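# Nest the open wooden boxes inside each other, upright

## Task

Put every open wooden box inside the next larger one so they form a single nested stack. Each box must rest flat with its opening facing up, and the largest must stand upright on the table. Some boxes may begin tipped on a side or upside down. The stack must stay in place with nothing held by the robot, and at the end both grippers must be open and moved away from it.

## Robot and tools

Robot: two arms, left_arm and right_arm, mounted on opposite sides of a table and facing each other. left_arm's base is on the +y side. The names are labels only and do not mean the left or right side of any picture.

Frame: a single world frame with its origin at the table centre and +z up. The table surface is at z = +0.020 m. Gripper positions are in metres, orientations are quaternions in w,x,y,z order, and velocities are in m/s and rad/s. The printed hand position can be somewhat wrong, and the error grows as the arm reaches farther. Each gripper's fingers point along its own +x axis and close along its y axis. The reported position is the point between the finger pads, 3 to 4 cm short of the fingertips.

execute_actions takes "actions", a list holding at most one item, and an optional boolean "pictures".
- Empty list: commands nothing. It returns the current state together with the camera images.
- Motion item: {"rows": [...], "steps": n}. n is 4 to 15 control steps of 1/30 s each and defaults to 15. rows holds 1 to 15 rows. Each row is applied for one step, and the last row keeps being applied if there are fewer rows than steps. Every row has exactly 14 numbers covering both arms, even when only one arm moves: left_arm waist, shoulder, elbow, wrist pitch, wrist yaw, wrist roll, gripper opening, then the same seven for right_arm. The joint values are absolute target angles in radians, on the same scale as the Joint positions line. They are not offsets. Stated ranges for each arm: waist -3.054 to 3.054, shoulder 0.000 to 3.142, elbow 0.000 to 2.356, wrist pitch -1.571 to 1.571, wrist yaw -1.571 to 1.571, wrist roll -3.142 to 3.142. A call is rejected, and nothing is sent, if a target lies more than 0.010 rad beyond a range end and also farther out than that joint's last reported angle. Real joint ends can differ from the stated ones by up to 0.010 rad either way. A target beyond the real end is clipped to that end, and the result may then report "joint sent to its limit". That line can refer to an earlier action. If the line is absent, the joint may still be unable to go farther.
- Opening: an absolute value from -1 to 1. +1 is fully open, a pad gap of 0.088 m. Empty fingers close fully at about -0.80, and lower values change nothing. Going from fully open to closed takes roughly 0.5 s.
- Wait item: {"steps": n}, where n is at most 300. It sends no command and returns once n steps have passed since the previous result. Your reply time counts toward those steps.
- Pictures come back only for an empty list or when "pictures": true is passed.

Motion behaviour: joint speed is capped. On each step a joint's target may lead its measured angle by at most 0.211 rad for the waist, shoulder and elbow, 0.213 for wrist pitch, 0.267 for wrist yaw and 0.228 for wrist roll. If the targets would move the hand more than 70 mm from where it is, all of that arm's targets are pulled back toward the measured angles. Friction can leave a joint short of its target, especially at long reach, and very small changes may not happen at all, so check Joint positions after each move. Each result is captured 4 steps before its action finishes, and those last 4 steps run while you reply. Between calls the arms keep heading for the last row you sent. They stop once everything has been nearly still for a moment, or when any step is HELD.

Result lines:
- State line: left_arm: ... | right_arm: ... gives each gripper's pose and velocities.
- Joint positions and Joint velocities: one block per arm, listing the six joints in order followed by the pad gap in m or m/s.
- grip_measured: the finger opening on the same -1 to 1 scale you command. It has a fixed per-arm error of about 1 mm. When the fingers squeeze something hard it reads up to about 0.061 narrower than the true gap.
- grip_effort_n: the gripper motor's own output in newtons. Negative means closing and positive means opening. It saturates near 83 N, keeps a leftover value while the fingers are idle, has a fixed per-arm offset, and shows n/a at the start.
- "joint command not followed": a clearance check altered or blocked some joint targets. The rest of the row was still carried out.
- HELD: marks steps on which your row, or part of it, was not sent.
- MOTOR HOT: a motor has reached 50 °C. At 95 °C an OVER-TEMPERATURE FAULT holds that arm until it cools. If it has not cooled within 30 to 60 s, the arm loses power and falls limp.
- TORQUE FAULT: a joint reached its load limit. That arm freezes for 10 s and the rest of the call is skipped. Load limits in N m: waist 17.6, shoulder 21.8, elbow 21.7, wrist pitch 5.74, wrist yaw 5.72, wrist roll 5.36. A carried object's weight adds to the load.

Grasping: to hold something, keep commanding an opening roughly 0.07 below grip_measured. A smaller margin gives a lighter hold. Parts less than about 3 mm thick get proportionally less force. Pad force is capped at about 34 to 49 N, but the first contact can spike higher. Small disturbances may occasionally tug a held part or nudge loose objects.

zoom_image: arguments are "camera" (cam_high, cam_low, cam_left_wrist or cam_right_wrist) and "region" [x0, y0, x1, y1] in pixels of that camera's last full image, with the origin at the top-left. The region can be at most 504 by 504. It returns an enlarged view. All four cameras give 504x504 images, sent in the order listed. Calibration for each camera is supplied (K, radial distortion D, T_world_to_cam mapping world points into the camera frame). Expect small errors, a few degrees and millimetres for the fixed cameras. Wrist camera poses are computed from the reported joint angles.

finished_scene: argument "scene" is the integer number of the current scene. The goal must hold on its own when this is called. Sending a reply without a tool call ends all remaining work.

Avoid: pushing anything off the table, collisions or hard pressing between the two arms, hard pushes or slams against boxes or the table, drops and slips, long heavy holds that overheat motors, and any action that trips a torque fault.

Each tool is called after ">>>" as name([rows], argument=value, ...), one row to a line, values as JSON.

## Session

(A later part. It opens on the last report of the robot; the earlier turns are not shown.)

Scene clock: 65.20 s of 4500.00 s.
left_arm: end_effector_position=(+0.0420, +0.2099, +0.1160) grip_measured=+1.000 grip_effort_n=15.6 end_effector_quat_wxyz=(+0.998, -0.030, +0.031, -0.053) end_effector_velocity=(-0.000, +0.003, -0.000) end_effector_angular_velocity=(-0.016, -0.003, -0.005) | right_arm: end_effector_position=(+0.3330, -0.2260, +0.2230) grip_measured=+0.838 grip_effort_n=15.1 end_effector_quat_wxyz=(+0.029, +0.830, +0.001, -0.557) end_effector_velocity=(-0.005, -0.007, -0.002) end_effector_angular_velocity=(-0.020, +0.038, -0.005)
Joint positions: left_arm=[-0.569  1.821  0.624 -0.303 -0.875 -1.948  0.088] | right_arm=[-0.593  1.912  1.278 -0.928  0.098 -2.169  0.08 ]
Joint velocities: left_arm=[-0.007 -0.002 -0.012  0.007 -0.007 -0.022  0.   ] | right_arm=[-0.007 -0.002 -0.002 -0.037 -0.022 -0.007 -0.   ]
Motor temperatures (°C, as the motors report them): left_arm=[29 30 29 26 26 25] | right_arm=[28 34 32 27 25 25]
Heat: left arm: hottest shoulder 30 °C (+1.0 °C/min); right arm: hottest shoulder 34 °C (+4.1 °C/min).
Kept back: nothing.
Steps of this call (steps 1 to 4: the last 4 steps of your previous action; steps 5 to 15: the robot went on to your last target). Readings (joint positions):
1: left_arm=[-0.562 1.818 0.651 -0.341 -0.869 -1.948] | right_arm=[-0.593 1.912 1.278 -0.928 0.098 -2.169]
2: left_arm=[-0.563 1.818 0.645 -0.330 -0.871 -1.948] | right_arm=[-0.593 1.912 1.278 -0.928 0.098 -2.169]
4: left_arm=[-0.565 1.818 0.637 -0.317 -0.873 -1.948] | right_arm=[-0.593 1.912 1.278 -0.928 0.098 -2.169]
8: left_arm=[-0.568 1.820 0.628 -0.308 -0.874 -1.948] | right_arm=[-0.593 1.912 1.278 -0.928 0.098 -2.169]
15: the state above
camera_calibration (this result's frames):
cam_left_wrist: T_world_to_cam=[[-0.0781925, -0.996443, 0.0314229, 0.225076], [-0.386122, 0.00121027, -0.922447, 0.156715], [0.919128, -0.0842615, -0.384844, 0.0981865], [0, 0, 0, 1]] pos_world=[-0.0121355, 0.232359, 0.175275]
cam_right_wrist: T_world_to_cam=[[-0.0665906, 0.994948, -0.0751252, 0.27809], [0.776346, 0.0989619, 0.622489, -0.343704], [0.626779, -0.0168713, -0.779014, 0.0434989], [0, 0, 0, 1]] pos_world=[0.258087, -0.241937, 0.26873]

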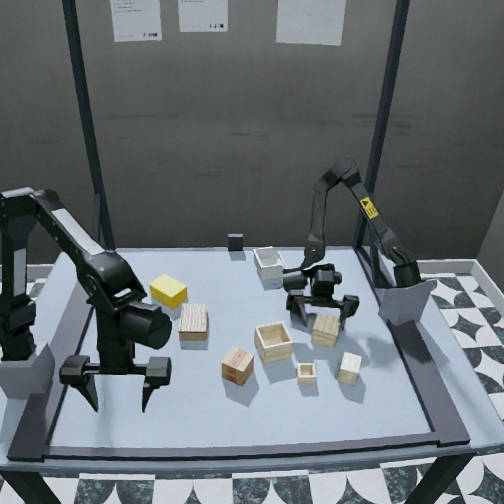

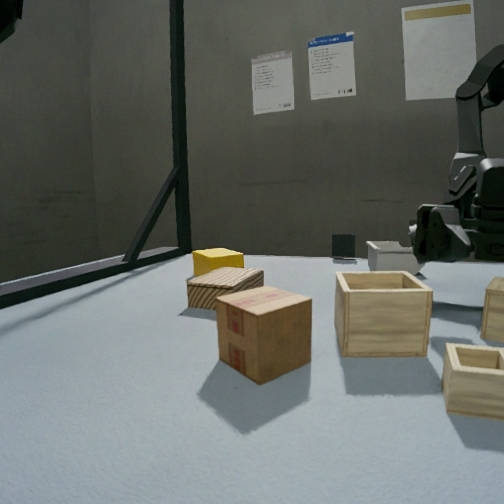

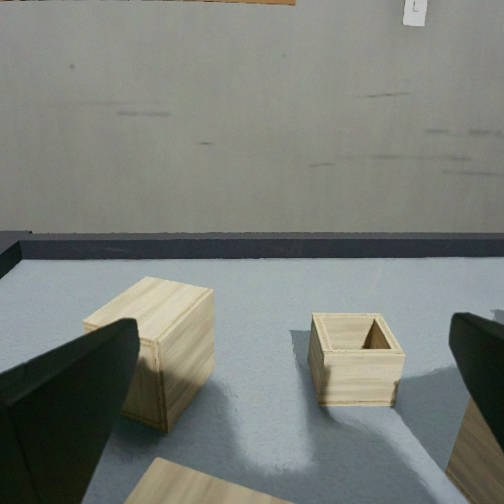

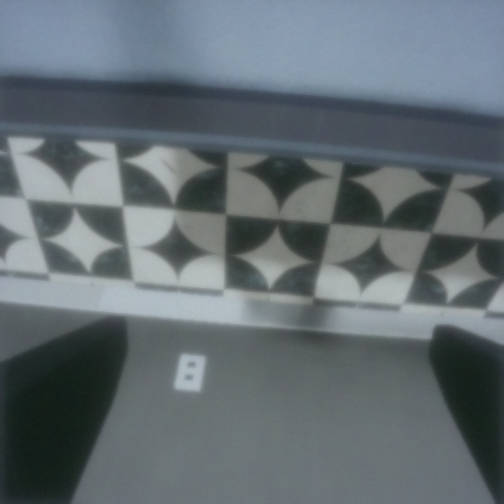

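>>> execute_actions([
  {"rows":[[-0.61,1.72,0.47,-0.09,-0.91,-1.95,1,-0.593,1.912,1.278,-0.928,0.098,-2.169,0.84]],"steps":15},
])

>>> execute_actions([
  {"steps":15},
], pictures=true)

>>> zoom_image(camera="cam_high", region=[260,270,400,380])

Scene clock: 66.00 s of 4500.00 s.
left_arm: end_effector_position=(+0.0358, +0.2179, +0.1176) grip_measured=+1.000 grip_effort_n=15.1 end_effector_quat_wxyz=(+0.990, -0.075, +0.042, -0.111) end_effector_velocity=(-0.005, +0.002, +0.005) end_effector_angular_velocity=(-0.035, +0.001, -0.052) | right_arm: end_effector_position=(+0.3330, -0.2260, +0.2230) grip_measured=+0.838 grip_effort_n=14.7 end_effector_quat_wxyz=(+0.029, +0.830, +0.001, -0.557) end_effector_velocity=(-0.003, -0.001, -0.001) end_effector_angular_velocity=(-0.011, +0.011, +0.022)
Joint positions: left_arm=[-0.606  1.736  0.481 -0.103 -0.903 -1.948  0.088] | right_arm=[-0.593  1.912  1.278 -0.928  0.098 -2.169  0.08 ]
Joint velocities: left_arm=[-0.017 -0.051 -0.056  0.066 -0.022  0.007  0.   ] | right_arm=[ 0.002 -0.002 -0.002 -0.007 -0.007 -0.022  0.   ]
Motor temperatures (°C, as the motors report them): left_arm=[29 30 29 26 26 25] | right_arm=[28 34 32 27 25 25]
Heat: left arm: hottest shoulder 30 °C (+1.0 °C/min); right arm: hottest shoulder 34 °C (+4.0 °C/min).
Steps of this call (steps 1 to 13: the robot went on to your last target; steps 14 to 24: the first 11 steps of this action). Readings (joint positions):
14: left_arm=[-0.570 1.816 0.610 -0.276 -0.880 -1.947] | right_arm=[-0.593 1.912 1.278 -0.928 0.098 -2.169]
15: left_arm=[-0.577 1.802 0.582 -0.223 -0.884 -1.948] | right_arm=[-0.593 1.912 1.278 -0.928 0.098 -2.169]
17: left_arm=[-0.594 1.768 0.531 -0.175 -0.894 -1.948] | right_arm=[-0.593 1.912 1.278 -0.928 0.098 -2.169]
21: left_arm=[-0.604 1.744 0.489 -0.119 -0.901 -1.948] | right_arm=[-0.593 1.912 1.278 -0.928 0.098 -2.169]
24: the state above

Scene clock: 66.50 s of 4500.00 s.
left_arm: end_effector_position=(+0.0353, +0.2181, +0.1179) grip_measured=+1.000 grip_effort_n=15.1 end_effector_quat_wxyz=(+0.989, -0.078, +0.043, -0.115) end_effector_velocity=(-0.000, +0.002, -0.001) end_effector_angular_velocity=(+0.002, +0.007, +0.004) | right_arm: end_effector_position=(+0.3330, -0.2260, +0.2230) grip_measured=+0.838 grip_effort_n=14.7 end_effector_quat_wxyz=(+0.029, +0.830, +0.001, -0.557) end_effector_velocity=(-0.003, -0.001, -0.003) end_effector_angular_velocity=(-0.001, +0.025, +0.005)
Joint positions: left_arm=[-0.608  1.73   0.473 -0.092 -0.905 -1.948  0.088] | right_arm=[-0.593  1.912  1.278 -0.928  0.098 -2.169  0.08 ]
Joint velocities: left_arm=[-0.002 -0.002 -0.002 -0.007  0.007 -0.007  0.   ] | right_arm=[-0.002  0.002 -0.002 -0.007 -0.022 -0.007 -0.   ]
Motor temperatures (°C, as the motors report them): left_arm=[29 30 29 26 26 25] | right_arm=[28 34 32 27 25 25]
Heat: left arm: hottest shoulder 30 °C (+0.0 °C/min); right arm: hottest shoulder 34 °C (+4.0 °C/min).
Kept back: nothing.
Steps of this call (steps 1 to 4: the last 4 steps of your previous action; steps 5 to 15: the robot went on to your last target). Readings (joint positions):
1: left_arm=[-0.607 1.734 0.479 -0.101 -0.904 -1.948] | right_arm=[-0.593 1.912 1.278 -0.928 0.098 -2.169]
2: left_arm=[-0.607 1.733 0.478 -0.098 -0.904 -1.948] | right_arm=[-0.593 1.912 1.278 -0.928 0.098 -2.169]
4: left_arm=[-0.608 1.732 0.475 -0.096 -0.905 -1.948] | right_arm=[-0.593 1.912 1.278 -0.928 0.098 -2.169]
8: left_arm=[-0.608 1.731 0.474 -0.093 -0.905 -1.948] | right_arm=[-0.593 1.912 1.278 -0.928 0.098 -2.169]
15: the state above
camera_calibration (this result's frames):
cam_left_wrist: T_world_to_cam=[[-0.19557, -0.97181, 0.13167, 0.219651], [-0.412987, -0.040165, -0.909851, 0.164396], [0.889491, -0.232318, -0.39349, 0.14007], [0, 0, 0, 1]] pos_world=[-0.0137408, 0.252602, 0.17577]
cam_right_wrist: T_world_to_cam=[[-0.0665906, 0.994948, -0.0751252, 0.27809], [0.776346, 0.0989619, 0.622489, -0.343704], [0.626779, -0.0168713, -0.779014, 0.0434989], [0, 0, 0, 1]] pos_world=[0.258087, -0.241937, 0.26873]

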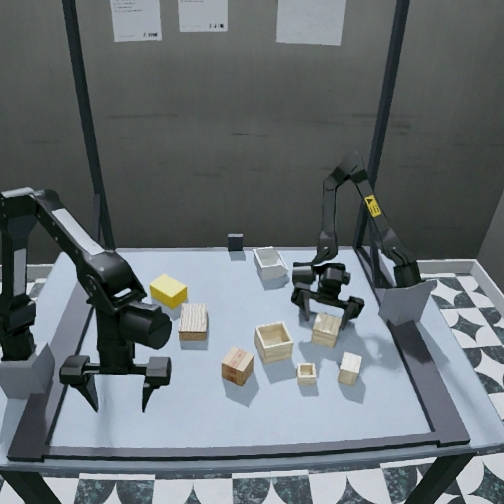

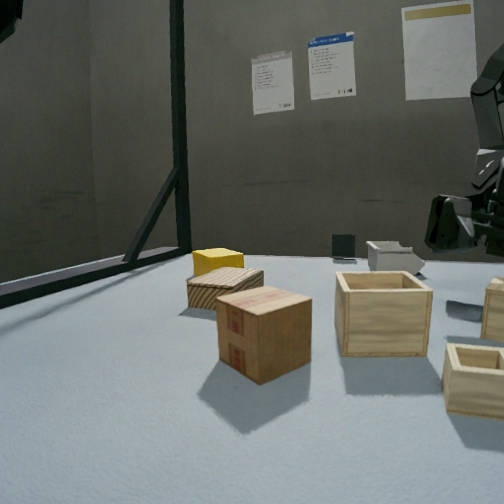

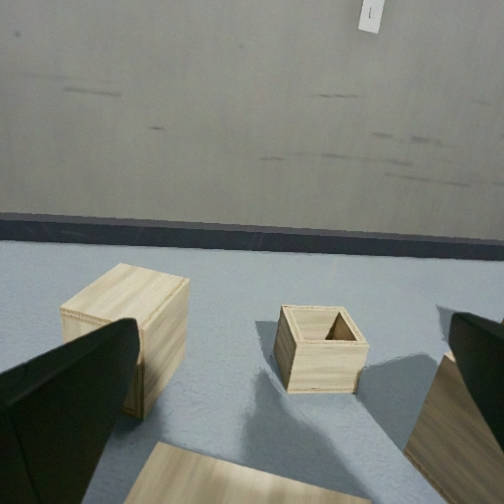

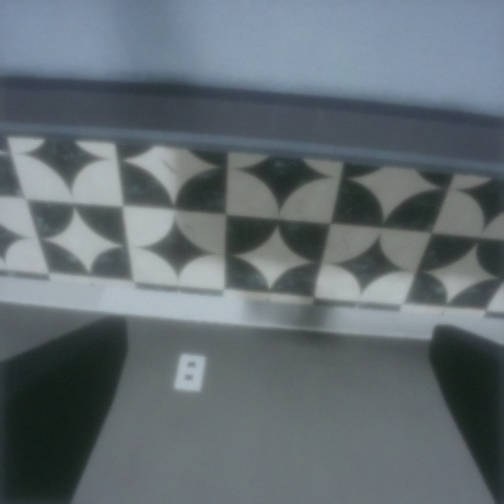

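Region (260, 270, 400, 380) of cam_high's 504x504 image, scaled by 3.600, with more detail than that image has; it fills the top 396 rows of this view, and the rest is white.

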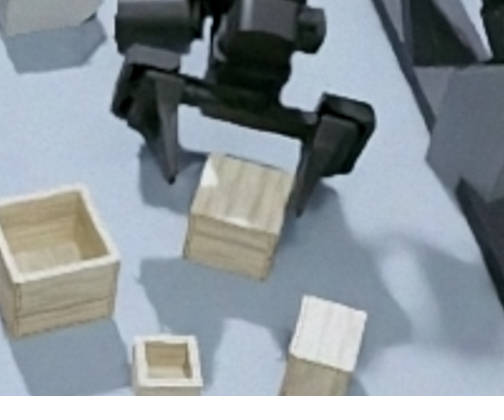

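>>> execute_actions([
  {"rows":[[-0.705,1.85,0.475,-0.11,-0.895,-1.84,1,-0.593,1.912,1.278,-0.928,0.098,-2.169,0.84]],"steps":15},
])

>>> execute_actions([
  {"steps":15},
], pictures=true)

>>> zoom_image(camera="cam_high", region=[260,270,400,380])

Scene clock: 67.13 s of 4500.00 s.
left_arm: end_effector_position=(+0.0341, +0.2348, +0.0920) grip_measured=+1.000 grip_effort_n=15.1 end_effector_quat_wxyz=(+0.992, +0.046, +0.038, -0.115) end_effector_velocity=(+0.005, +0.011, -0.006) end_effector_angular_velocity=(+0.069, -0.030, +0.014) | right_arm: end_effector_position=(+0.3330, -0.2260, +0.2230) grip_measured=+0.838 grip_effort_n=14.7 end_effector_quat_wxyz=(+0.029, +0.830, +0.001, -0.557) end_effector_velocity=(-0.005, +0.001, +0.000) end_effector_angular_velocity=(+0.005, +0.020, +0.012)
Joint positions: left_arm=[-0.699  1.835  0.473 -0.107 -0.899 -1.85   0.088] | right_arm=[-0.593  1.912  1.278 -0.928  0.098 -2.169  0.08 ]
Joint velocities: left_arm=[-0.022  0.051 -0.007 -0.007 -0.007  0.007  0.   ] | right_arm=[ 0.002 -0.007 -0.002 -0.007 -0.022 -0.007 -0.   ]
Motor temperatures (°C, as the motors report them): left_arm=[29 30 29 26 26 25] | right_arm=[28 34 32 27 25 25]
Heat: left arm: hottest shoulder 30 °C (+0.0 °C/min); right arm: hottest shoulder 34 °C (+4.1 °C/min).
Steps of this call (steps 1 to 8: the robot went on to your last target; steps 9 to 19: the first 11 steps of this action). Readings (joint positions):
9: left_arm=[-0.612 1.737 0.473 -0.092 -0.907 -1.938] | right_arm=[-0.593 1.912 1.278 -0.928 0.098 -2.169]
10: left_arm=[-0.630 1.754 0.475 -0.092 -0.909 -1.915] | right_arm=[-0.593 1.912 1.278 -0.928 0.098 -2.169]
12: left_arm=[-0.668 1.794 0.476 -0.100 -0.902 -1.884] | right_arm=[-0.593 1.912 1.278 -0.928 0.098 -2.169]
16: left_arm=[-0.694 1.829 0.473 -0.106 -0.899 -1.857] | right_arm=[-0.593 1.912 1.278 -0.928 0.098 -2.169]
19: the state above

Scene clock: 67.63 s of 4500.00 s.
left_arm: end_effector_position=(+0.0343, +0.2351, +0.0919) grip_measured=+1.000 grip_effort_n=15.1 end_effector_quat_wxyz=(+0.992, +0.049, +0.037, -0.115) end_effector_velocity=(-0.002, -0.002, +0.002) end_effector_angular_velocity=(-0.013, -0.014, -0.016) | right_arm: end_effector_position=(+0.3330, -0.2260, +0.2230) grip_measured=+0.838 grip_effort_n=15.6 end_effector_quat_wxyz=(+0.029, +0.830, +0.001, -0.557) end_effector_velocity=(+0.000, -0.003, +0.000) end_effector_angular_velocity=(-0.012, -0.002, +0.001)
Joint positions: left_arm=[-0.7    1.839  0.473 -0.107 -0.901 -1.846  0.088] | right_arm=[-0.593  1.912  1.278 -0.928  0.098 -2.169  0.08 ]
Joint velocities: left_arm=[-0.007 -0.002 -0.002  0.007 -0.022 -0.007  0.   ] | right_arm=[-0.002 -0.002 -0.002 -0.007  0.007 -0.007  0.   ]
Motor temperatures (°C, as the motors report them): left_arm=[29 30 29 26 26 25] | right_arm=[28 34 32 27 25 25]
Heat: left arm: hottest shoulder 30 °C (+0.0 °C/min); right arm: hottest shoulder 34 °C (+4.0 °C/min).
Kept back: nothing.
Steps of this call (steps 1 to 4: the last 4 steps of your previous action; steps 5 to 15: the robot went on to your last target). Readings (joint positions):
1: left_arm=[-0.699 1.837 0.473 -0.107 -0.899 -1.849] | right_arm=[-0.593 1.912 1.278 -0.928 0.098 -2.169]
2: left_arm=[-0.699 1.837 0.473 -0.107 -0.899 -1.849] | right_arm=[-0.593 1.912 1.278 -0.928 0.098 -2.169]
4: left_arm=[-0.699 1.837 0.473 -0.107 -0.900 -1.847] | right_arm=[-0.593 1.912 1.278 -0.928 0.098 -2.169]
8: left_arm=[-0.700 1.838 0.473 -0.107 -0.901 -1.847] | right_arm=[-0.593 1.912 1.278 -0.928 0.098 -2.169]
15: the state above
All arms were judged still, so your last target was given up. Only a new action makes them travel on or press farther. Fingers that are still opening or closing keep moving.
camera_calibration (this result's frames):
cam_left_wrist: T_world_to_cam=[[-0.204883, -0.971072, -0.122644, 0.262856], [-0.373286, 0.193354, -0.907343, 0.0845247], [0.90481, -0.140118, -0.402102, 0.113246], [0, 0, 0, 1]] pos_world=[-0.0170591, 0.254777, 0.154467]
cam_right_wrist: T_world_to_cam=[[-0.0665906, 0.994948, -0.0751252, 0.27809], [0.776346, 0.0989619, 0.622489, -0.343704], [0.626779, -0.0168713, -0.779014, 0.0434989], [0, 0, 0, 1]] pos_world=[0.258087, -0.241937, 0.26873]

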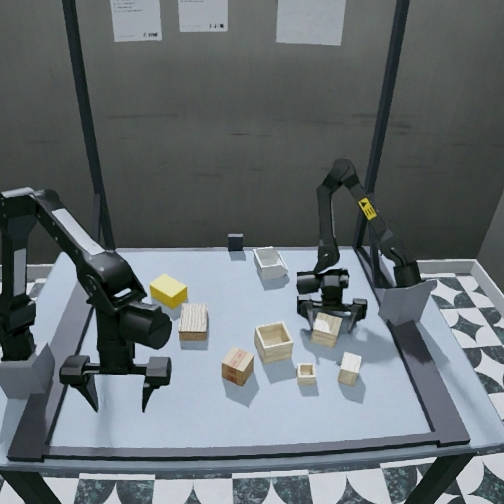

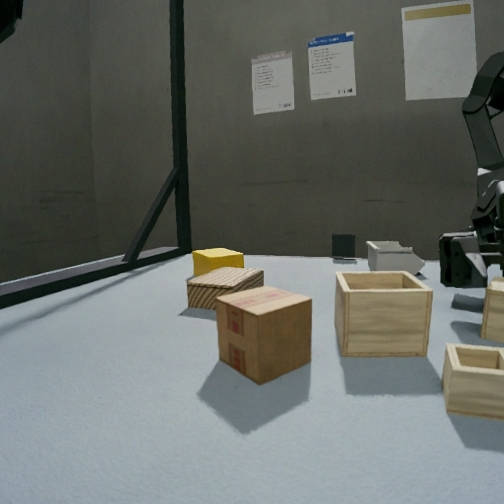

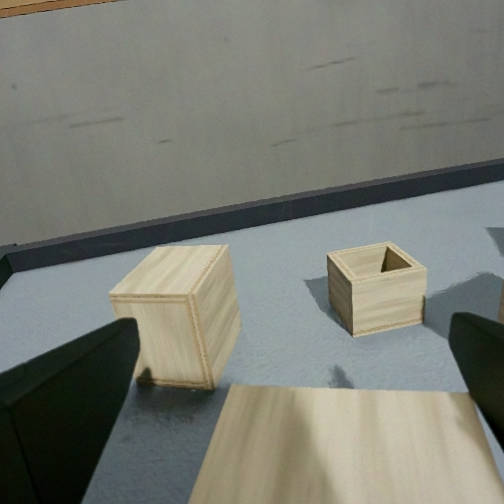

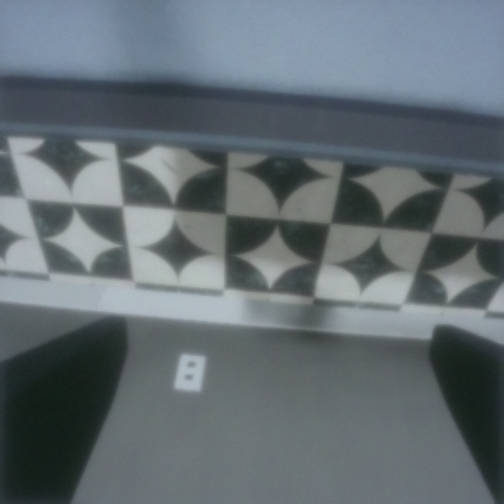

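Region (260, 270, 400, 380) of cam_high's 504x504 image, scaled by 3.600, with more detail than that image has; it fills the top 396 rows of this view, and the rest is white.

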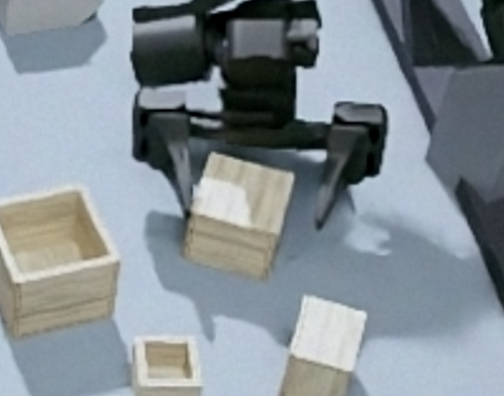

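>>> execute_actions([
  {"rows":[[-0.692,1.865,0.535,-0.145,-0.9,-1.87,1,-0.593,1.912,1.278,-0.928,0.098,-2.169,0.84]],"steps":12},
])

>>> execute_actions([
  {"rows":[[-0.745,1.95,0.58,-0.18,-0.895,-1.87,1,-0.593,1.912,1.278,-0.928,0.098,-2.169,0.84]],"steps":12},
])

>>> execute_actions([
  {"steps":12},
], pictures=true)

>>> zoom_image(camera="cam_high", region=[260,270,400,380])

Scene clock: 68.23 s of 4500.00 s.
left_arm: end_effector_position=(+0.0303, +0.2225, +0.0887) grip_measured=+1.000 grip_effort_n=15.1 end_effector_quat_wxyz=(+0.992, +0.038, +0.038, -0.115) end_effector_velocity=(-0.000, -0.007, +0.001) end_effector_angular_velocity=(-0.042, -0.007, +0.022) | right_arm: end_effector_position=(+0.3330, -0.2260, +0.2230) grip_measured=+0.838 grip_effort_n=14.7 end_effector_quat_wxyz=(+0.029, +0.830, +0.001, -0.557) end_effector_velocity=(+0.000, -0.003, +0.000) end_effector_angular_velocity=(-0.012, -0.002, +0.001)
Joint positions: left_arm=[-0.698  1.854  0.526 -0.138 -0.9   -1.863  0.088] | right_arm=[-0.593  1.912  1.278 -0.928  0.098 -2.169  0.08 ]
Joint velocities: left_arm=[ 0.012  0.017  0.046 -0.051 -0.007 -0.051  0.   ] | right_arm=[-0.002 -0.002 -0.002 -0.007  0.007 -0.007  0.   ]
Motor temperatures (°C, as the motors report them): left_arm=[29 30 29 26 26 25] | right_arm=[28 34 32 27 25 25]
Heat: left arm: hottest shoulder 30 °C (+0.0 °C/min); right arm: hottest shoulder 34 °C (+4.1 °C/min).
Steps of this call (steps 1 to 10: nothing new was sent; steps 11 to 18: the first 8 steps of this action). Readings (joint positions):
11: left_arm=[-0.700 1.840 0.478 -0.113 -0.902 -1.847] | right_arm=[-0.593 1.912 1.278 -0.928 0.098 -2.169]
12: left_arm=[-0.699 1.844 0.489 -0.123 -0.902 -1.849] | right_arm=[-0.593 1.912 1.278 -0.928 0.098 -2.169]
14: left_arm=[-0.699 1.852 0.508 -0.129 -0.900 -1.855] | right_arm=[-0.593 1.912 1.278 -0.928 0.098 -2.169]
18: the state above

Scene clock: 68.63 s of 4500.00 s.
left_arm: end_effector_position=(+0.0300, +0.2236, +0.0756) grip_measured=+1.000 grip_effort_n=15.1 end_effector_quat_wxyz=(+0.991, +0.068, +0.037, -0.109) end_effector_velocity=(+0.000, +0.003, +0.000) end_effector_angular_velocity=(+0.006, -0.002, +0.019) | right_arm: end_effector_position=(+0.3330, -0.2260, +0.2230) grip_measured=+0.838 grip_effort_n=15.1 end_effector_quat_wxyz=(+0.029, +0.830, +0.001, -0.557) end_effector_velocity=(+0.000, -0.001, +0.001) end_effector_angular_velocity=(+0.001, +0.008, +0.000)
Joint positions: left_arm=[-0.728  1.921  0.567 -0.171 -0.895 -1.867  0.088] | right_arm=[-0.593  1.912  1.278 -0.928  0.098 -2.169  0.08 ]
Joint velocities: left_arm=[-0.002  0.002  0.007 -0.037  0.007 -0.022  0.   ] | right_arm=[-0.007 -0.002  0.002 -0.007 -0.007 -0.007 -0.   ]
Motor temperatures (°C, as the motors report them): left_arm=[29 30 29 26 26 25] | right_arm=[28 35 32 27 25 25]
Heat: left arm: hottest shoulder 30 °C (+0.0 °C/min); right arm: hottest shoulder 35 °C (+5.0 °C/min).
Steps of this call (steps 1 to 4: the last 4 steps of your previous action; steps 5 to 12: the first 8 steps of this action). Readings (joint positions):
5: left_arm=[-0.698 1.863 0.534 -0.147 -0.900 -1.867] | right_arm=[-0.593 1.912 1.278 -0.928 0.098 -2.169]
6: left_arm=[-0.705 1.878 0.544 -0.155 -0.900 -1.867] | right_arm=[-0.593 1.912 1.278 -0.928 0.098 -2.169]
8: left_arm=[-0.723 1.910 0.561 -0.163 -0.898 -1.867] | right_arm=[-0.593 1.912 1.278 -0.928 0.098 -2.169]
12: the state above

Scene clock: 69.03 s of 4500.00 s.
left_arm: end_effector_position=(+0.0300, +0.2238, +0.0755) grip_measured=+1.000 grip_effort_n=14.7 end_effector_quat_wxyz=(+0.991, +0.070, +0.036, -0.108) end_effector_velocity=(+0.000, +0.003, +0.002) end_effector_angular_velocity=(+0.024, -0.017, +0.006) | right_arm: end_effector_position=(+0.3330, -0.2260, +0.2230) grip_measured=+0.838 grip_effort_n=15.1 end_effector_quat_wxyz=(+0.029, +0.830, +0.001, -0.557) end_effector_velocity=(-0.003, -0.004, -0.001) end_effector_angular_velocity=(-0.022, +0.018, +0.014)
Joint positions: left_arm=[-0.728  1.922  0.568 -0.175 -0.895 -1.867  0.088] | right_arm=[-0.593  1.912  1.278 -0.928  0.098 -2.169  0.08 ]
Joint velocities: left_arm=[-0.002 -0.002 -0.002 -0.022 -0.007  0.007  0.   ] | right_arm=[-0.002 -0.002 -0.002 -0.022 -0.007 -0.022 -0.   ]
Motor temperatures (°C, as the motors report them): left_arm=[29 30 29 26 26 25] | right_arm=[28 35 32 27 25 25]
Heat: left arm: hottest shoulder 30 °C (+0.0 °C/min); right arm: hottest shoulder 35 °C (+5.0 °C/min).
Kept back: nothing.
Steps of this call (steps 1 to 4: the last 4 steps of your previous action; steps 5 to 12: the robot went on to your last target). Readings (joint positions):
1: left_arm=[-0.728 1.921 0.567 -0.172 -0.895 -1.867] | right_arm=[-0.593 1.912 1.278 -0.928 0.098 -2.169]
2: left_arm=[-0.728 1.921 0.568 -0.173 -0.895 -1.867] | right_arm=[-0.593 1.912 1.278 -0.928 0.098 -2.169]
4: left_arm=[-0.728 1.921 0.568 -0.174 -0.895 -1.867] | right_arm=[-0.593 1.912 1.278 -0.928 0.098 -2.169]
8: left_arm=[-0.728 1.922 0.568 -0.174 -0.895 -1.867] | right_arm=[-0.593 1.912 1.278 -0.928 0.098 -2.169]
12: the state above
camera_calibration (this result's frames):
cam_left_wrist: T_world_to_cam=[[-0.192635, -0.967562, -0.163448, 0.250907], [-0.370162, 0.225914, -0.901079, 0.0623886], [0.908775, -0.113077, -0.401674, 0.102793], [0, 0, 0, 1]] pos_world=[-0.0219881, 0.240298, 0.138517]
cam_right_wrist: T_world_to_cam=[[-0.0665906, 0.994948, -0.0751252, 0.27809], [0.776346, 0.0989619, 0.622489, -0.343704], [0.626779, -0.0168713, -0.779014, 0.0434989], [0, 0, 0, 1]] pos_world=[0.258087, -0.241937, 0.26873]

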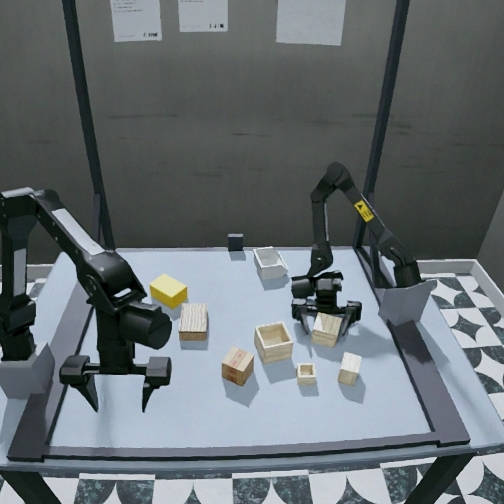

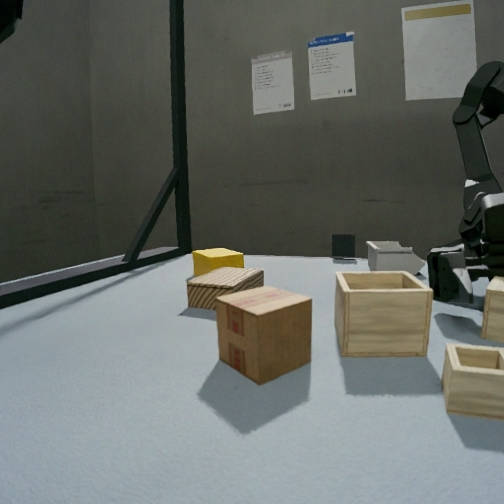

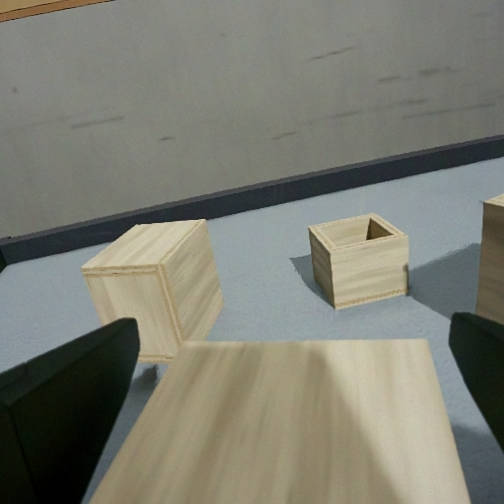

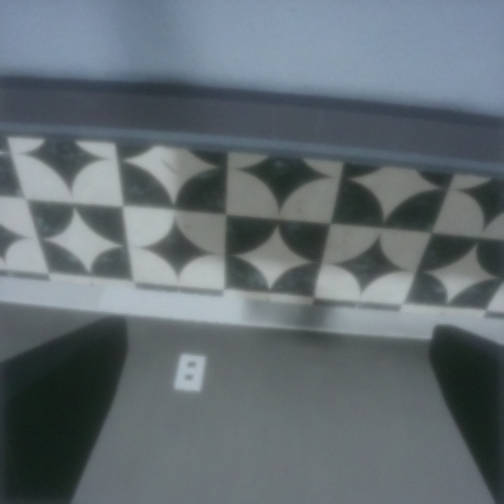

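Region (260, 270, 400, 380) of cam_high's 504x504 image, scaled by 3.600, with more detail than that image has; it fills the top 396 rows of this view, and the rest is white.

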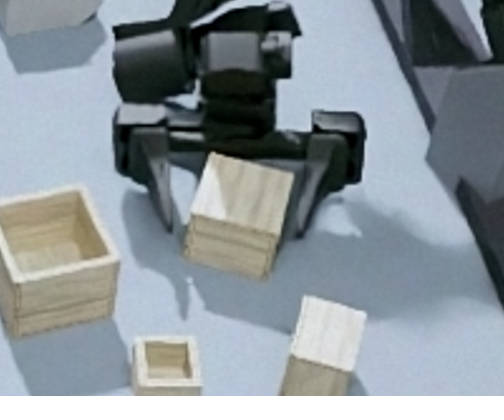

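>>> execute_actions([
  {"rows":[[-0.767,2.01,0.62,-0.215,-0.895,-1.98,1,-0.593,1.912,1.278,-0.928,0.098,-2.169,0.84]],"steps":15},
])

>>> execute_actions([
  {"steps":10},
], pictures=true)

Scene clock: 71.10 s of 4500.00 s.
left_arm: end_effector_position=(+0.0314, +0.2210, +0.0751) grip_measured=+1.000 grip_effort_n=15.1 end_effector_quat_wxyz=(+0.994, +0.022, +0.037, -0.098) end_effector_velocity=(-0.001, -0.004, +0.003) end_effector_angular_velocity=(-0.058, -0.009, -0.005) | right_arm: end_effector_position=(+0.3330, -0.2260, +0.2230) grip_measured=+0.838 grip_effort_n=14.2 end_effector_quat_wxyz=(+0.029, +0.830, +0.001, -0.557) end_effector_velocity=(-0.004, -0.006, -0.000) end_effector_angular_velocity=(-0.019, +0.023, -0.016)
Joint positions: left_arm=[-0.719  1.938  0.595 -0.203 -0.895 -1.971  0.088] | right_arm=[-0.593  1.912  1.278 -0.928  0.098 -2.169  0.08 ]
Joint velocities: left_arm=[ 0.002  0.002  0.012 -0.007 -0.022 -0.051  0.   ] | right_arm=[-0.002 -0.002  0.002 -0.037 -0.007  0.007 -0.   ]
Motor temperatures (°C, as the motors report them): left_arm=[28 30 29 26 26 25] | right_arm=[28 35 33 27 25 25]
Heat: left arm: hottest shoulder 30 °C (+0.0 °C/min); right arm: hottest shoulder 35 °C (+4.1 °C/min).
Steps of this call (steps 1 to 15: the robot went on to your last target; steps 16 to 51: nothing new was sent; steps 52 to 62: the first 11 steps of this action). Readings (joint positions):
52: left_arm=[-0.728 1.926 0.571 -0.178 -0.895 -1.880] | right_arm=[-0.593 1.912 1.278 -0.928 0.098 -2.169]
53: left_arm=[-0.727 1.930 0.576 -0.184 -0.895 -1.905] | right_arm=[-0.593 1.912 1.278 -0.928 0.098 -2.169]
55: left_arm=[-0.723 1.934 0.585 -0.192 -0.895 -1.936] | right_arm=[-0.593 1.912 1.278 -0.928 0.098 -2.169]
59: left_arm=[-0.720 1.937 0.593 -0.200 -0.895 -1.963] | right_arm=[-0.593 1.912 1.278 -0.928 0.098 -2.169]
62: the state above

Scene clock: 71.43 s of 4500.00 s.
left_arm: end_effector_position=(+0.0314, +0.2210, +0.0751) grip_measured=+1.000 grip_effort_n=15.1 end_effector_quat_wxyz=(+0.994, +0.020, +0.037, -0.097) end_effector_velocity=(-0.001, -0.001, +0.001) end_effector_angular_velocity=(+0.009, -0.008, -0.004) | right_arm: end_effector_position=(+0.3330, -0.2260, +0.2230) grip_measured=+0.838 grip_effort_n=14.7 end_effector_quat_wxyz=(+0.029, +0.830, +0.001, -0.557) end_effector_velocity=(-0.001, -0.002, +0.000) end_effector_angular_velocity=(-0.013, -0.002, +0.006)
Joint positions: left_arm=[-0.719  1.938  0.595 -0.204 -0.895 -1.977  0.088] | right_arm=[-0.593  1.912  1.278 -0.928  0.098 -2.169  0.08 ]
Joint velocities: left_arm=[-0.002 -0.002  0.002 -0.007 -0.007  0.007  0.   ] | right_arm=[ 0.002 -0.002 -0.002 -0.007  0.007 -0.007  0.   ]
Motor temperatures (°C, as the motors report them): left_arm=[28 30 29 26 26 25] | right_arm=[28 35 33 27 25 25]
Heat: left arm: hottest shoulder 30 °C (+0.0 °C/min); right arm: hottest shoulder 35 °C (+4.0 °C/min).
Kept back: nothing.
Steps of this call (steps 1 to 4: the last 4 steps of your previous action; steps 5 to 10: the robot went on to your last target). Readings (joint positions):
1: left_arm=[-0.719 1.938 0.595 -0.203 -0.895 -1.973] | right_arm=[-0.593 1.912 1.278 -0.928 0.098 -2.169]
2: left_arm=[-0.719 1.938 0.595 -0.203 -0.895 -1.974] | right_arm=[-0.593 1.912 1.278 -0.928 0.098 -2.169]
4: left_arm=[-0.719 1.938 0.595 -0.204 -0.895 -1.975] | right_arm=[-0.593 1.912 1.278 -0.928 0.098 -2.169]
8: left_arm=[-0.719 1.938 0.595 -0.204 -0.895 -1.976] | right_arm=[-0.593 1.912 1.278 -0.928 0.098 -2.169]
10: the state above
camera_calibration (this result's frames):
cam_left_wrist: T_world_to_cam=[[-0.169479, -0.983345, -0.0656455, 0.243812], [-0.385329, 0.127423, -0.913939, 0.0863756], [0.907082, -0.129598, -0.400507, 0.104677], [0, 0, 0, 1]] pos_world=[-0.020347, 0.242311, 0.136871]
cam_right_wrist: T_world_to_cam=[[-0.0665906, 0.994948, -0.0751252, 0.27809], [0.776346, 0.0989619, 0.622489, -0.343704], [0.626779, -0.0168713, -0.779014, 0.0434989], [0, 0, 0, 1]] pos_world=[0.258087, -0.241937, 0.26873]

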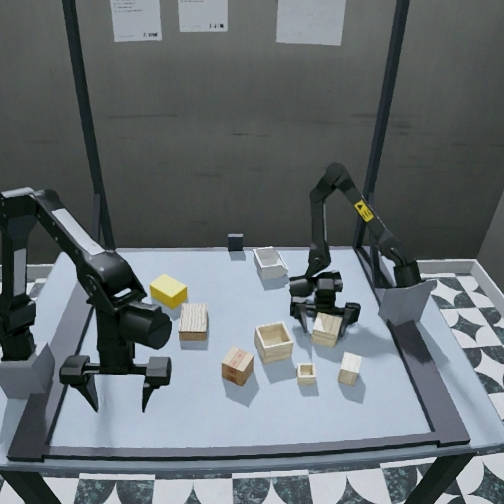

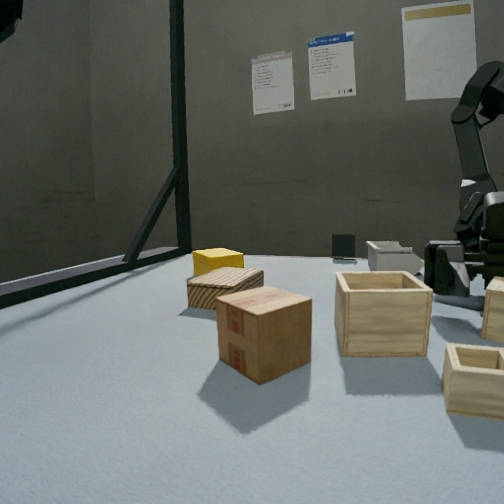

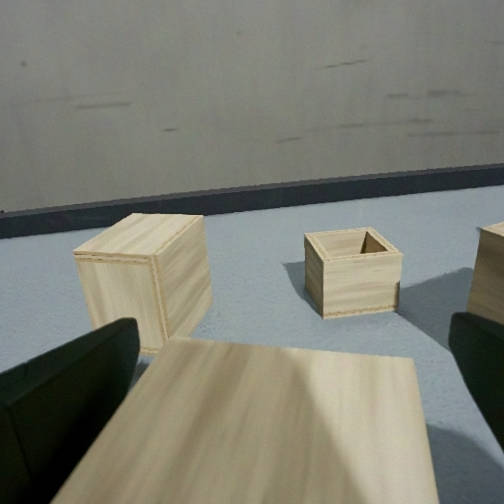

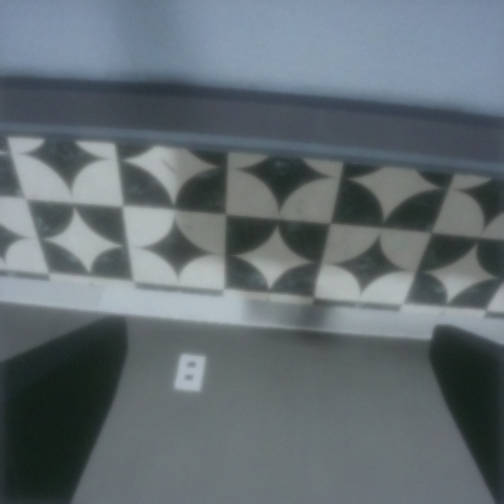

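>>> execute_actions([
  {"rows":[[-0.719,1.935,0.595,-0.13,-0.80,-1.98,1,-0.593,1.912,1.278,-0.928,0.098,-2.169,0.84]],"steps":15},
])

>>> execute_actions([
  {"steps":10},
], pictures=true)

>>> zoom_image(camera="cam_high", region=[260,270,400,380])

Scene clock: 71.97 s of 4500.00 s.
left_arm: end_effector_position=(+0.0307, +0.2168, +0.0724) grip_measured=+1.000 grip_effort_n=14.7 end_effector_quat_wxyz=(+0.993, -0.007, +0.061, -0.101) end_effector_velocity=(+0.002, +0.005, -0.000) end_effector_angular_velocity=(-0.005, +0.036, +0.013) | right_arm: end_effector_position=(+0.3330, -0.2260, +0.2230) grip_measured=+0.838 grip_effort_n=15.1 end_effector_quat_wxyz=(+0.029, +0.830, +0.001, -0.557) end_effector_velocity=(-0.001, -0.002, -0.000) end_effector_angular_velocity=(-0.004, +0.010, +0.004)
Joint positions: left_arm=[-0.706  1.919  0.584 -0.156 -0.861 -1.984  0.088] | right_arm=[-0.593  1.912  1.278 -0.928  0.098 -2.169  0.08 ]
Joint velocities: left_arm=[ 0.012 -0.022 -0.027  0.022  0.037  0.007  0.   ] | right_arm=[-0.002 -0.002 -0.002 -0.007 -0.007 -0.007 -0.   ]
Motor temperatures (°C, as the motors report them): left_arm=[28 30 29 26 26 25] | right_arm=[28 35 33 27 25 25]
Heat: left arm: hottest shoulder 30 °C (+0.0 °C/min); right arm: hottest shoulder 35 °C (+4.0 °C/min).
Steps of this call (steps 1 to 5: the robot went on to your last target; steps 6 to 16: the first 11 steps of this action). Readings (joint positions):
6: left_arm=[-0.718 1.935 0.595 -0.201 -0.888 -1.977] | right_arm=[-0.593 1.912 1.278 -0.928 0.098 -2.169]
7: left_arm=[-0.715 1.933 0.595 -0.192 -0.882 -1.981] | right_arm=[-0.593 1.912 1.278 -0.928 0.098 -2.169]
9: left_arm=[-0.714 1.932 0.594 -0.180 -0.884 -1.984] | right_arm=[-0.593 1.912 1.278 -0.928 0.098 -2.169]
13: left_arm=[-0.708 1.922 0.587 -0.161 -0.868 -1.984] | right_arm=[-0.593 1.912 1.278 -0.928 0.098 -2.169]
16: the state above

Scene clock: 72.30 s of 4500.00 s.
left_arm: end_effector_position=(+0.0308, +0.2169, +0.0721) grip_measured=+1.000 grip_effort_n=15.1 end_effector_quat_wxyz=(+0.993, -0.009, +0.064, -0.101) end_effector_velocity=(-0.001, +0.002, +0.002) end_effector_angular_velocity=(-0.006, -0.007, +0.003) | right_arm: end_effector_position=(+0.3330, -0.2260, +0.2230) grip_measured=+0.838 grip_effort_n=15.1 end_effector_quat_wxyz=(+0.029, +0.830, +0.001, -0.557) end_effector_velocity=(-0.006, -0.002, -0.002) end_effector_angular_velocity=(-0.016, +0.031, +0.021)
Joint positions: left_arm=[-0.705  1.916  0.582 -0.152 -0.856 -1.984  0.088] | right_arm=[-0.593  1.912  1.278 -0.928  0.098 -2.169  0.08 ]
Joint velocities: left_arm=[-0.007 -0.007 -0.002 -0.022 -0.007 -0.022  0.   ] | right_arm=[ 0.002 -0.002 -0.002 -0.022 -0.022 -0.022 -0.   ]
Motor temperatures (°C, as the motors report them): left_arm=[28 30 29 26 26 25] | right_arm=[28 35 33 27 25 25]
Heat: left arm: hottest shoulder 30 °C (+0.0 °C/min); right arm: hottest shoulder 35 °C (+4.0 °C/min).
Kept back: nothing.
Steps of this call (steps 1 to 4: the last 4 steps of your previous action; steps 5 to 10: the robot went on to your last target). Readings (joint positions):
1: left_arm=[-0.706 1.918 0.583 -0.155 -0.860 -1.984] | right_arm=[-0.593 1.912 1.278 -0.928 0.098 -2.169]
2: left_arm=[-0.706 1.918 0.583 -0.154 -0.859 -1.984] | right_arm=[-0.593 1.912 1.278 -0.928 0.098 -2.169]
4: left_arm=[-0.705 1.917 0.582 -0.153 -0.857 -1.984] | right_arm=[-0.593 1.912 1.278 -0.928 0.098 -2.169]
8: left_arm=[-0.705 1.916 0.582 -0.152 -0.856 -1.984] | right_arm=[-0.593 1.912 1.278 -0.928 0.098 -2.169]
10: the state above
camera_calibration (this result's frames):
cam_left_wrist: T_world_to_cam=[[-0.175439, -0.984485, -0.00313252, 0.235463], [-0.43724, 0.0807679, -0.895711, 0.0943168], [0.882067, -0.155773, -0.444626, 0.113171], [0, 0, 0, 1]] pos_world=[-0.0172756, 0.241821, 0.135537]
cam_right_wrist: T_world_to_cam=[[-0.0665906, 0.994948, -0.0751252, 0.27809], [0.776346, 0.0989619, 0.622489, -0.343704], [0.626779, -0.0168713, -0.779014, 0.0434989], [0, 0, 0, 1]] pos_world=[0.258087, -0.241937, 0.26873]

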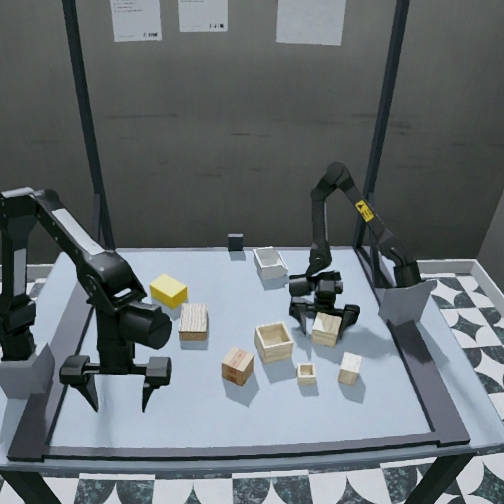

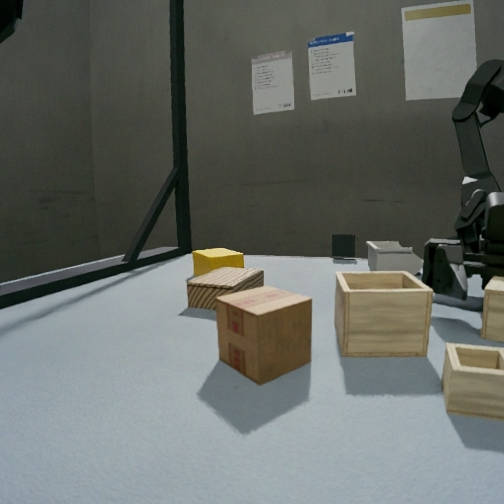

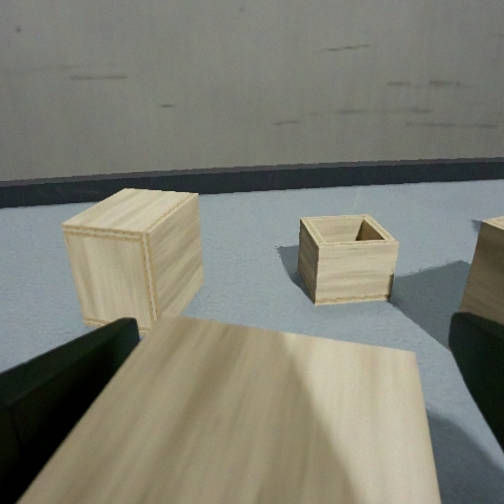

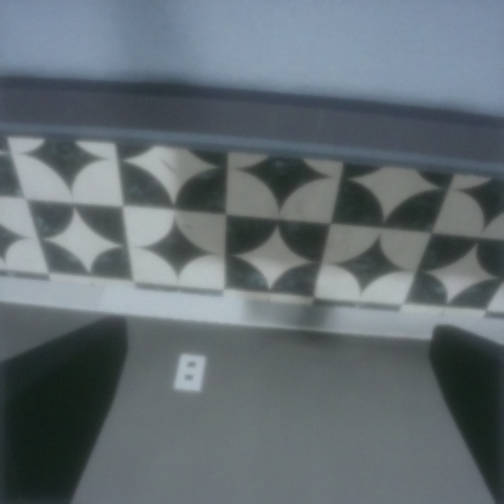

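Region (260, 270, 400, 380) of cam_high's 504x504 image, scaled by 3.600, with more detail than that image has; it fills the top 396 rows of this view, and the rest is white.

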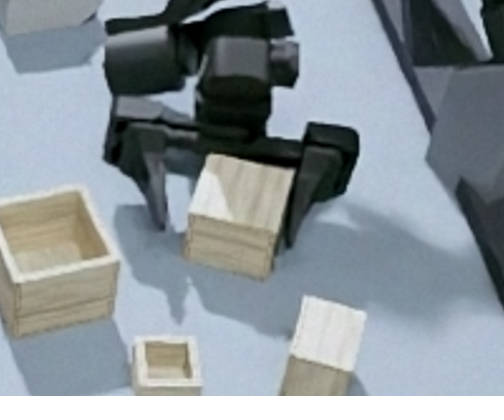

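>>> execute_actions([
  {"rows":[[-0.77,1.87,0.60,-0.16,-0.87,-2.0,1,-0.593,1.912,1.278,-0.928,0.098,-2.169,0.84]],"steps":15},
])

>>> execute_actions([
  {"steps":10},
], pictures=true)

>>> zoom_image(camera="cam_high", region=[260,270,400,380])

Scene clock: 72.87 s of 4500.00 s.
left_arm: end_effector_position=(+0.0099, +0.2061, +0.0647) grip_measured=+1.000 grip_effort_n=13.3 end_effector_quat_wxyz=(+0.988, -0.012, +0.079, -0.135) end_effector_velocity=(+0.003, +0.005, +0.007) end_effector_angular_velocity=(-0.002, -0.031, +0.015) | right_arm: end_effector_position=(+0.3330, -0.2260, +0.2230) grip_measured=+0.838 grip_effort_n=15.1 end_effector_quat_wxyz=(+0.029, +0.830, +0.001, -0.557) end_effector_velocity=(+0.002, +0.000, +0.001) end_effector_angular_velocity=(+0.009, +0.003, +0.003)
Joint positions: left_arm=[-0.767  1.884  0.598 -0.156 -0.862 -1.996  0.088] | right_arm=[-0.593  1.912  1.278 -0.928  0.098 -2.169  0.08 ]
Joint velocities: left_arm=[ 0.002 -0.007 -0.007 -0.037 -0.022 -0.022  0.   ] | right_arm=[-0.007 -0.002 -0.002  0.007 -0.007 -0.007 -0.   ]
Motor temperatures (°C, as the motors report them): left_arm=[28 30 29 26 26 25] | right_arm=[28 35 33 27 25 25]
Heat: left arm: hottest shoulder 30 °C (+0.0 °C/min); right arm: hottest shoulder 35 °C (+4.0 °C/min).
Steps of this call (steps 1 to 6: the robot went on to your last target; steps 7 to 17: the first 11 steps of this action). Readings (joint positions):
7: left_arm=[-0.706 1.911 0.581 -0.152 -0.857 -1.984] | right_arm=[-0.593 1.912 1.278 -0.928 0.098 -2.169]
8: left_arm=[-0.711 1.906 0.581 -0.155 -0.858 -1.984] | right_arm=[-0.593 1.912 1.278 -0.928 0.098 -2.169]
10: left_arm=[-0.736 1.902 0.587 -0.151 -0.847 -1.989] | right_arm=[-0.593 1.912 1.278 -0.928 0.098 -2.169]
14: left_arm=[-0.766 1.887 0.598 -0.153 -0.856 -1.994] | right_arm=[-0.593 1.912 1.278 -0.928 0.098 -2.169]
17: the state above

Scene clock: 73.20 s of 4500.00 s.
left_arm: end_effector_position=(+0.0095, +0.2059, +0.0652) grip_measured=+1.000 grip_effort_n=13.7 end_effector_quat_wxyz=(+0.988, -0.013, +0.078, -0.136) end_effector_velocity=(-0.002, -0.001, -0.001) end_effector_angular_velocity=(+0.002, +0.011, -0.006) | right_arm: end_effector_position=(+0.3330, -0.2260, +0.2230) grip_measured=+0.838 grip_effort_n=14.7 end_effector_quat_wxyz=(+0.029, +0.830, +0.001, -0.557) end_effector_velocity=(-0.002, -0.003, +0.000) end_effector_angular_velocity=(-0.012, +0.015, +0.002)
Joint positions: left_arm=[-0.768  1.882  0.598 -0.158 -0.865 -1.997  0.088] | right_arm=[-0.593  1.912  1.278 -0.928  0.098 -2.169  0.08 ]
Joint velocities: left_arm=[-0.002 -0.007 -0.002  0.007  0.007  0.007  0.   ] | right_arm=[-0.002 -0.002  0.002 -0.022 -0.007 -0.007 -0.   ]
Motor temperatures (°C, as the motors report them): left_arm=[28 30 29 26 26 25] | right_arm=[28 35 33 27 25 25]
Heat: left arm: hottest shoulder 30 °C (+0.0 °C/min); right arm: hottest shoulder 35 °C (+4.1 °C/min).
Kept back: nothing.
Steps of this call (steps 1 to 4: the last 4 steps of your previous action; steps 5 to 10: the robot went on to your last target). Readings (joint positions):
1: left_arm=[-0.767 1.884 0.598 -0.157 -0.862 -1.996] | right_arm=[-0.593 1.912 1.278 -0.928 0.098 -2.169]
2: left_arm=[-0.767 1.883 0.598 -0.157 -0.863 -1.996] | right_arm=[-0.593 1.912 1.278 -0.928 0.098 -2.169]
4: left_arm=[-0.768 1.882 0.598 -0.158 -0.864 -1.997] | right_arm=[-0.593 1.912 1.278 -0.928 0.098 -2.169]
8: left_arm=[-0.768 1.882 0.598 -0.158 -0.865 -1.997] | right_arm=[-0.593 1.912 1.278 -0.928 0.098 -2.169]
10: the state above
camera_calibration (this result's frames):
cam_left_wrist: T_world_to_cam=[[-0.244385, -0.96961, 0.0115043, 0.21748], [-0.457043, 0.104715, -0.883259, 0.0740971], [0.855212, -0.221113, -0.468744, 0.142428], [0, 0, 0, 1]] pos_world=[-0.0347921, 0.234604, 0.129707]
cam_right_wrist: T_world_to_cam=[[-0.0665906, 0.994948, -0.0751252, 0.27809], [0.776346, 0.0989619, 0.622489, -0.343704], [0.626779, -0.0168713, -0.779014, 0.0434989], [0, 0, 0, 1]] pos_world=[0.258087, -0.241937, 0.26873]

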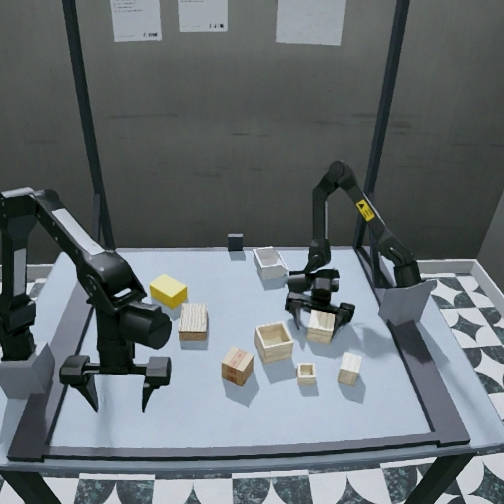

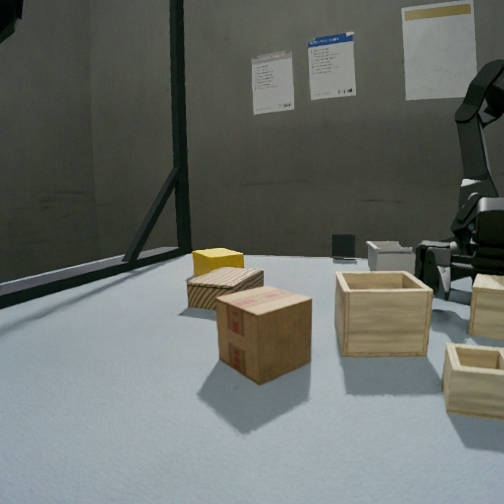

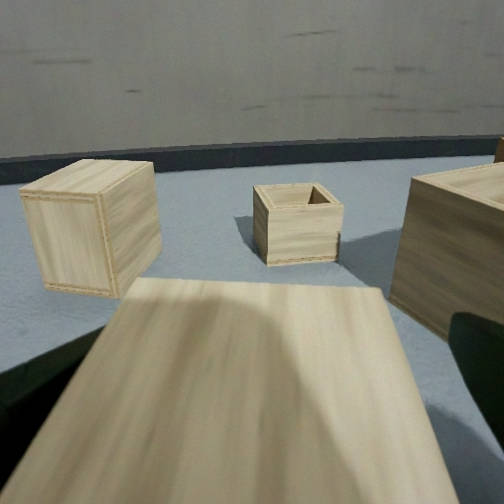

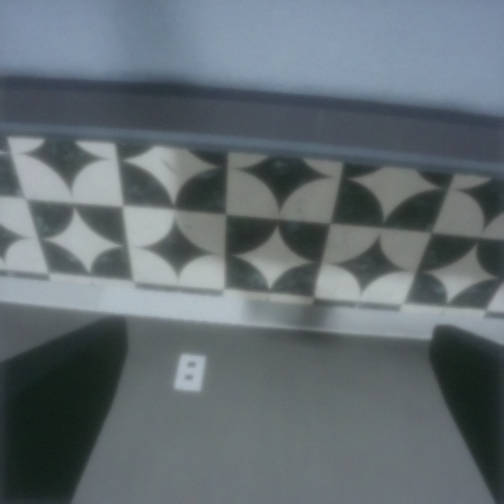

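Region (260, 270, 400, 380) of cam_high's 504x504 image, scaled by 3.600, with more detail than that image has; it fills the top 396 rows of this view, and the rest is white.

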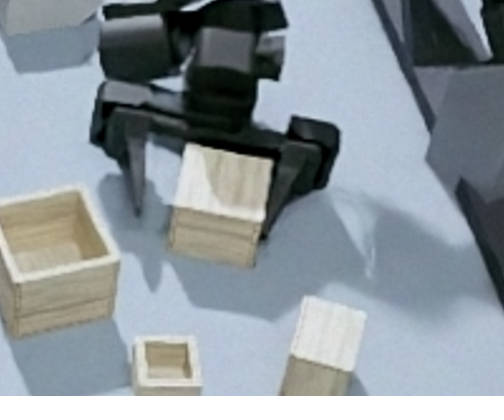

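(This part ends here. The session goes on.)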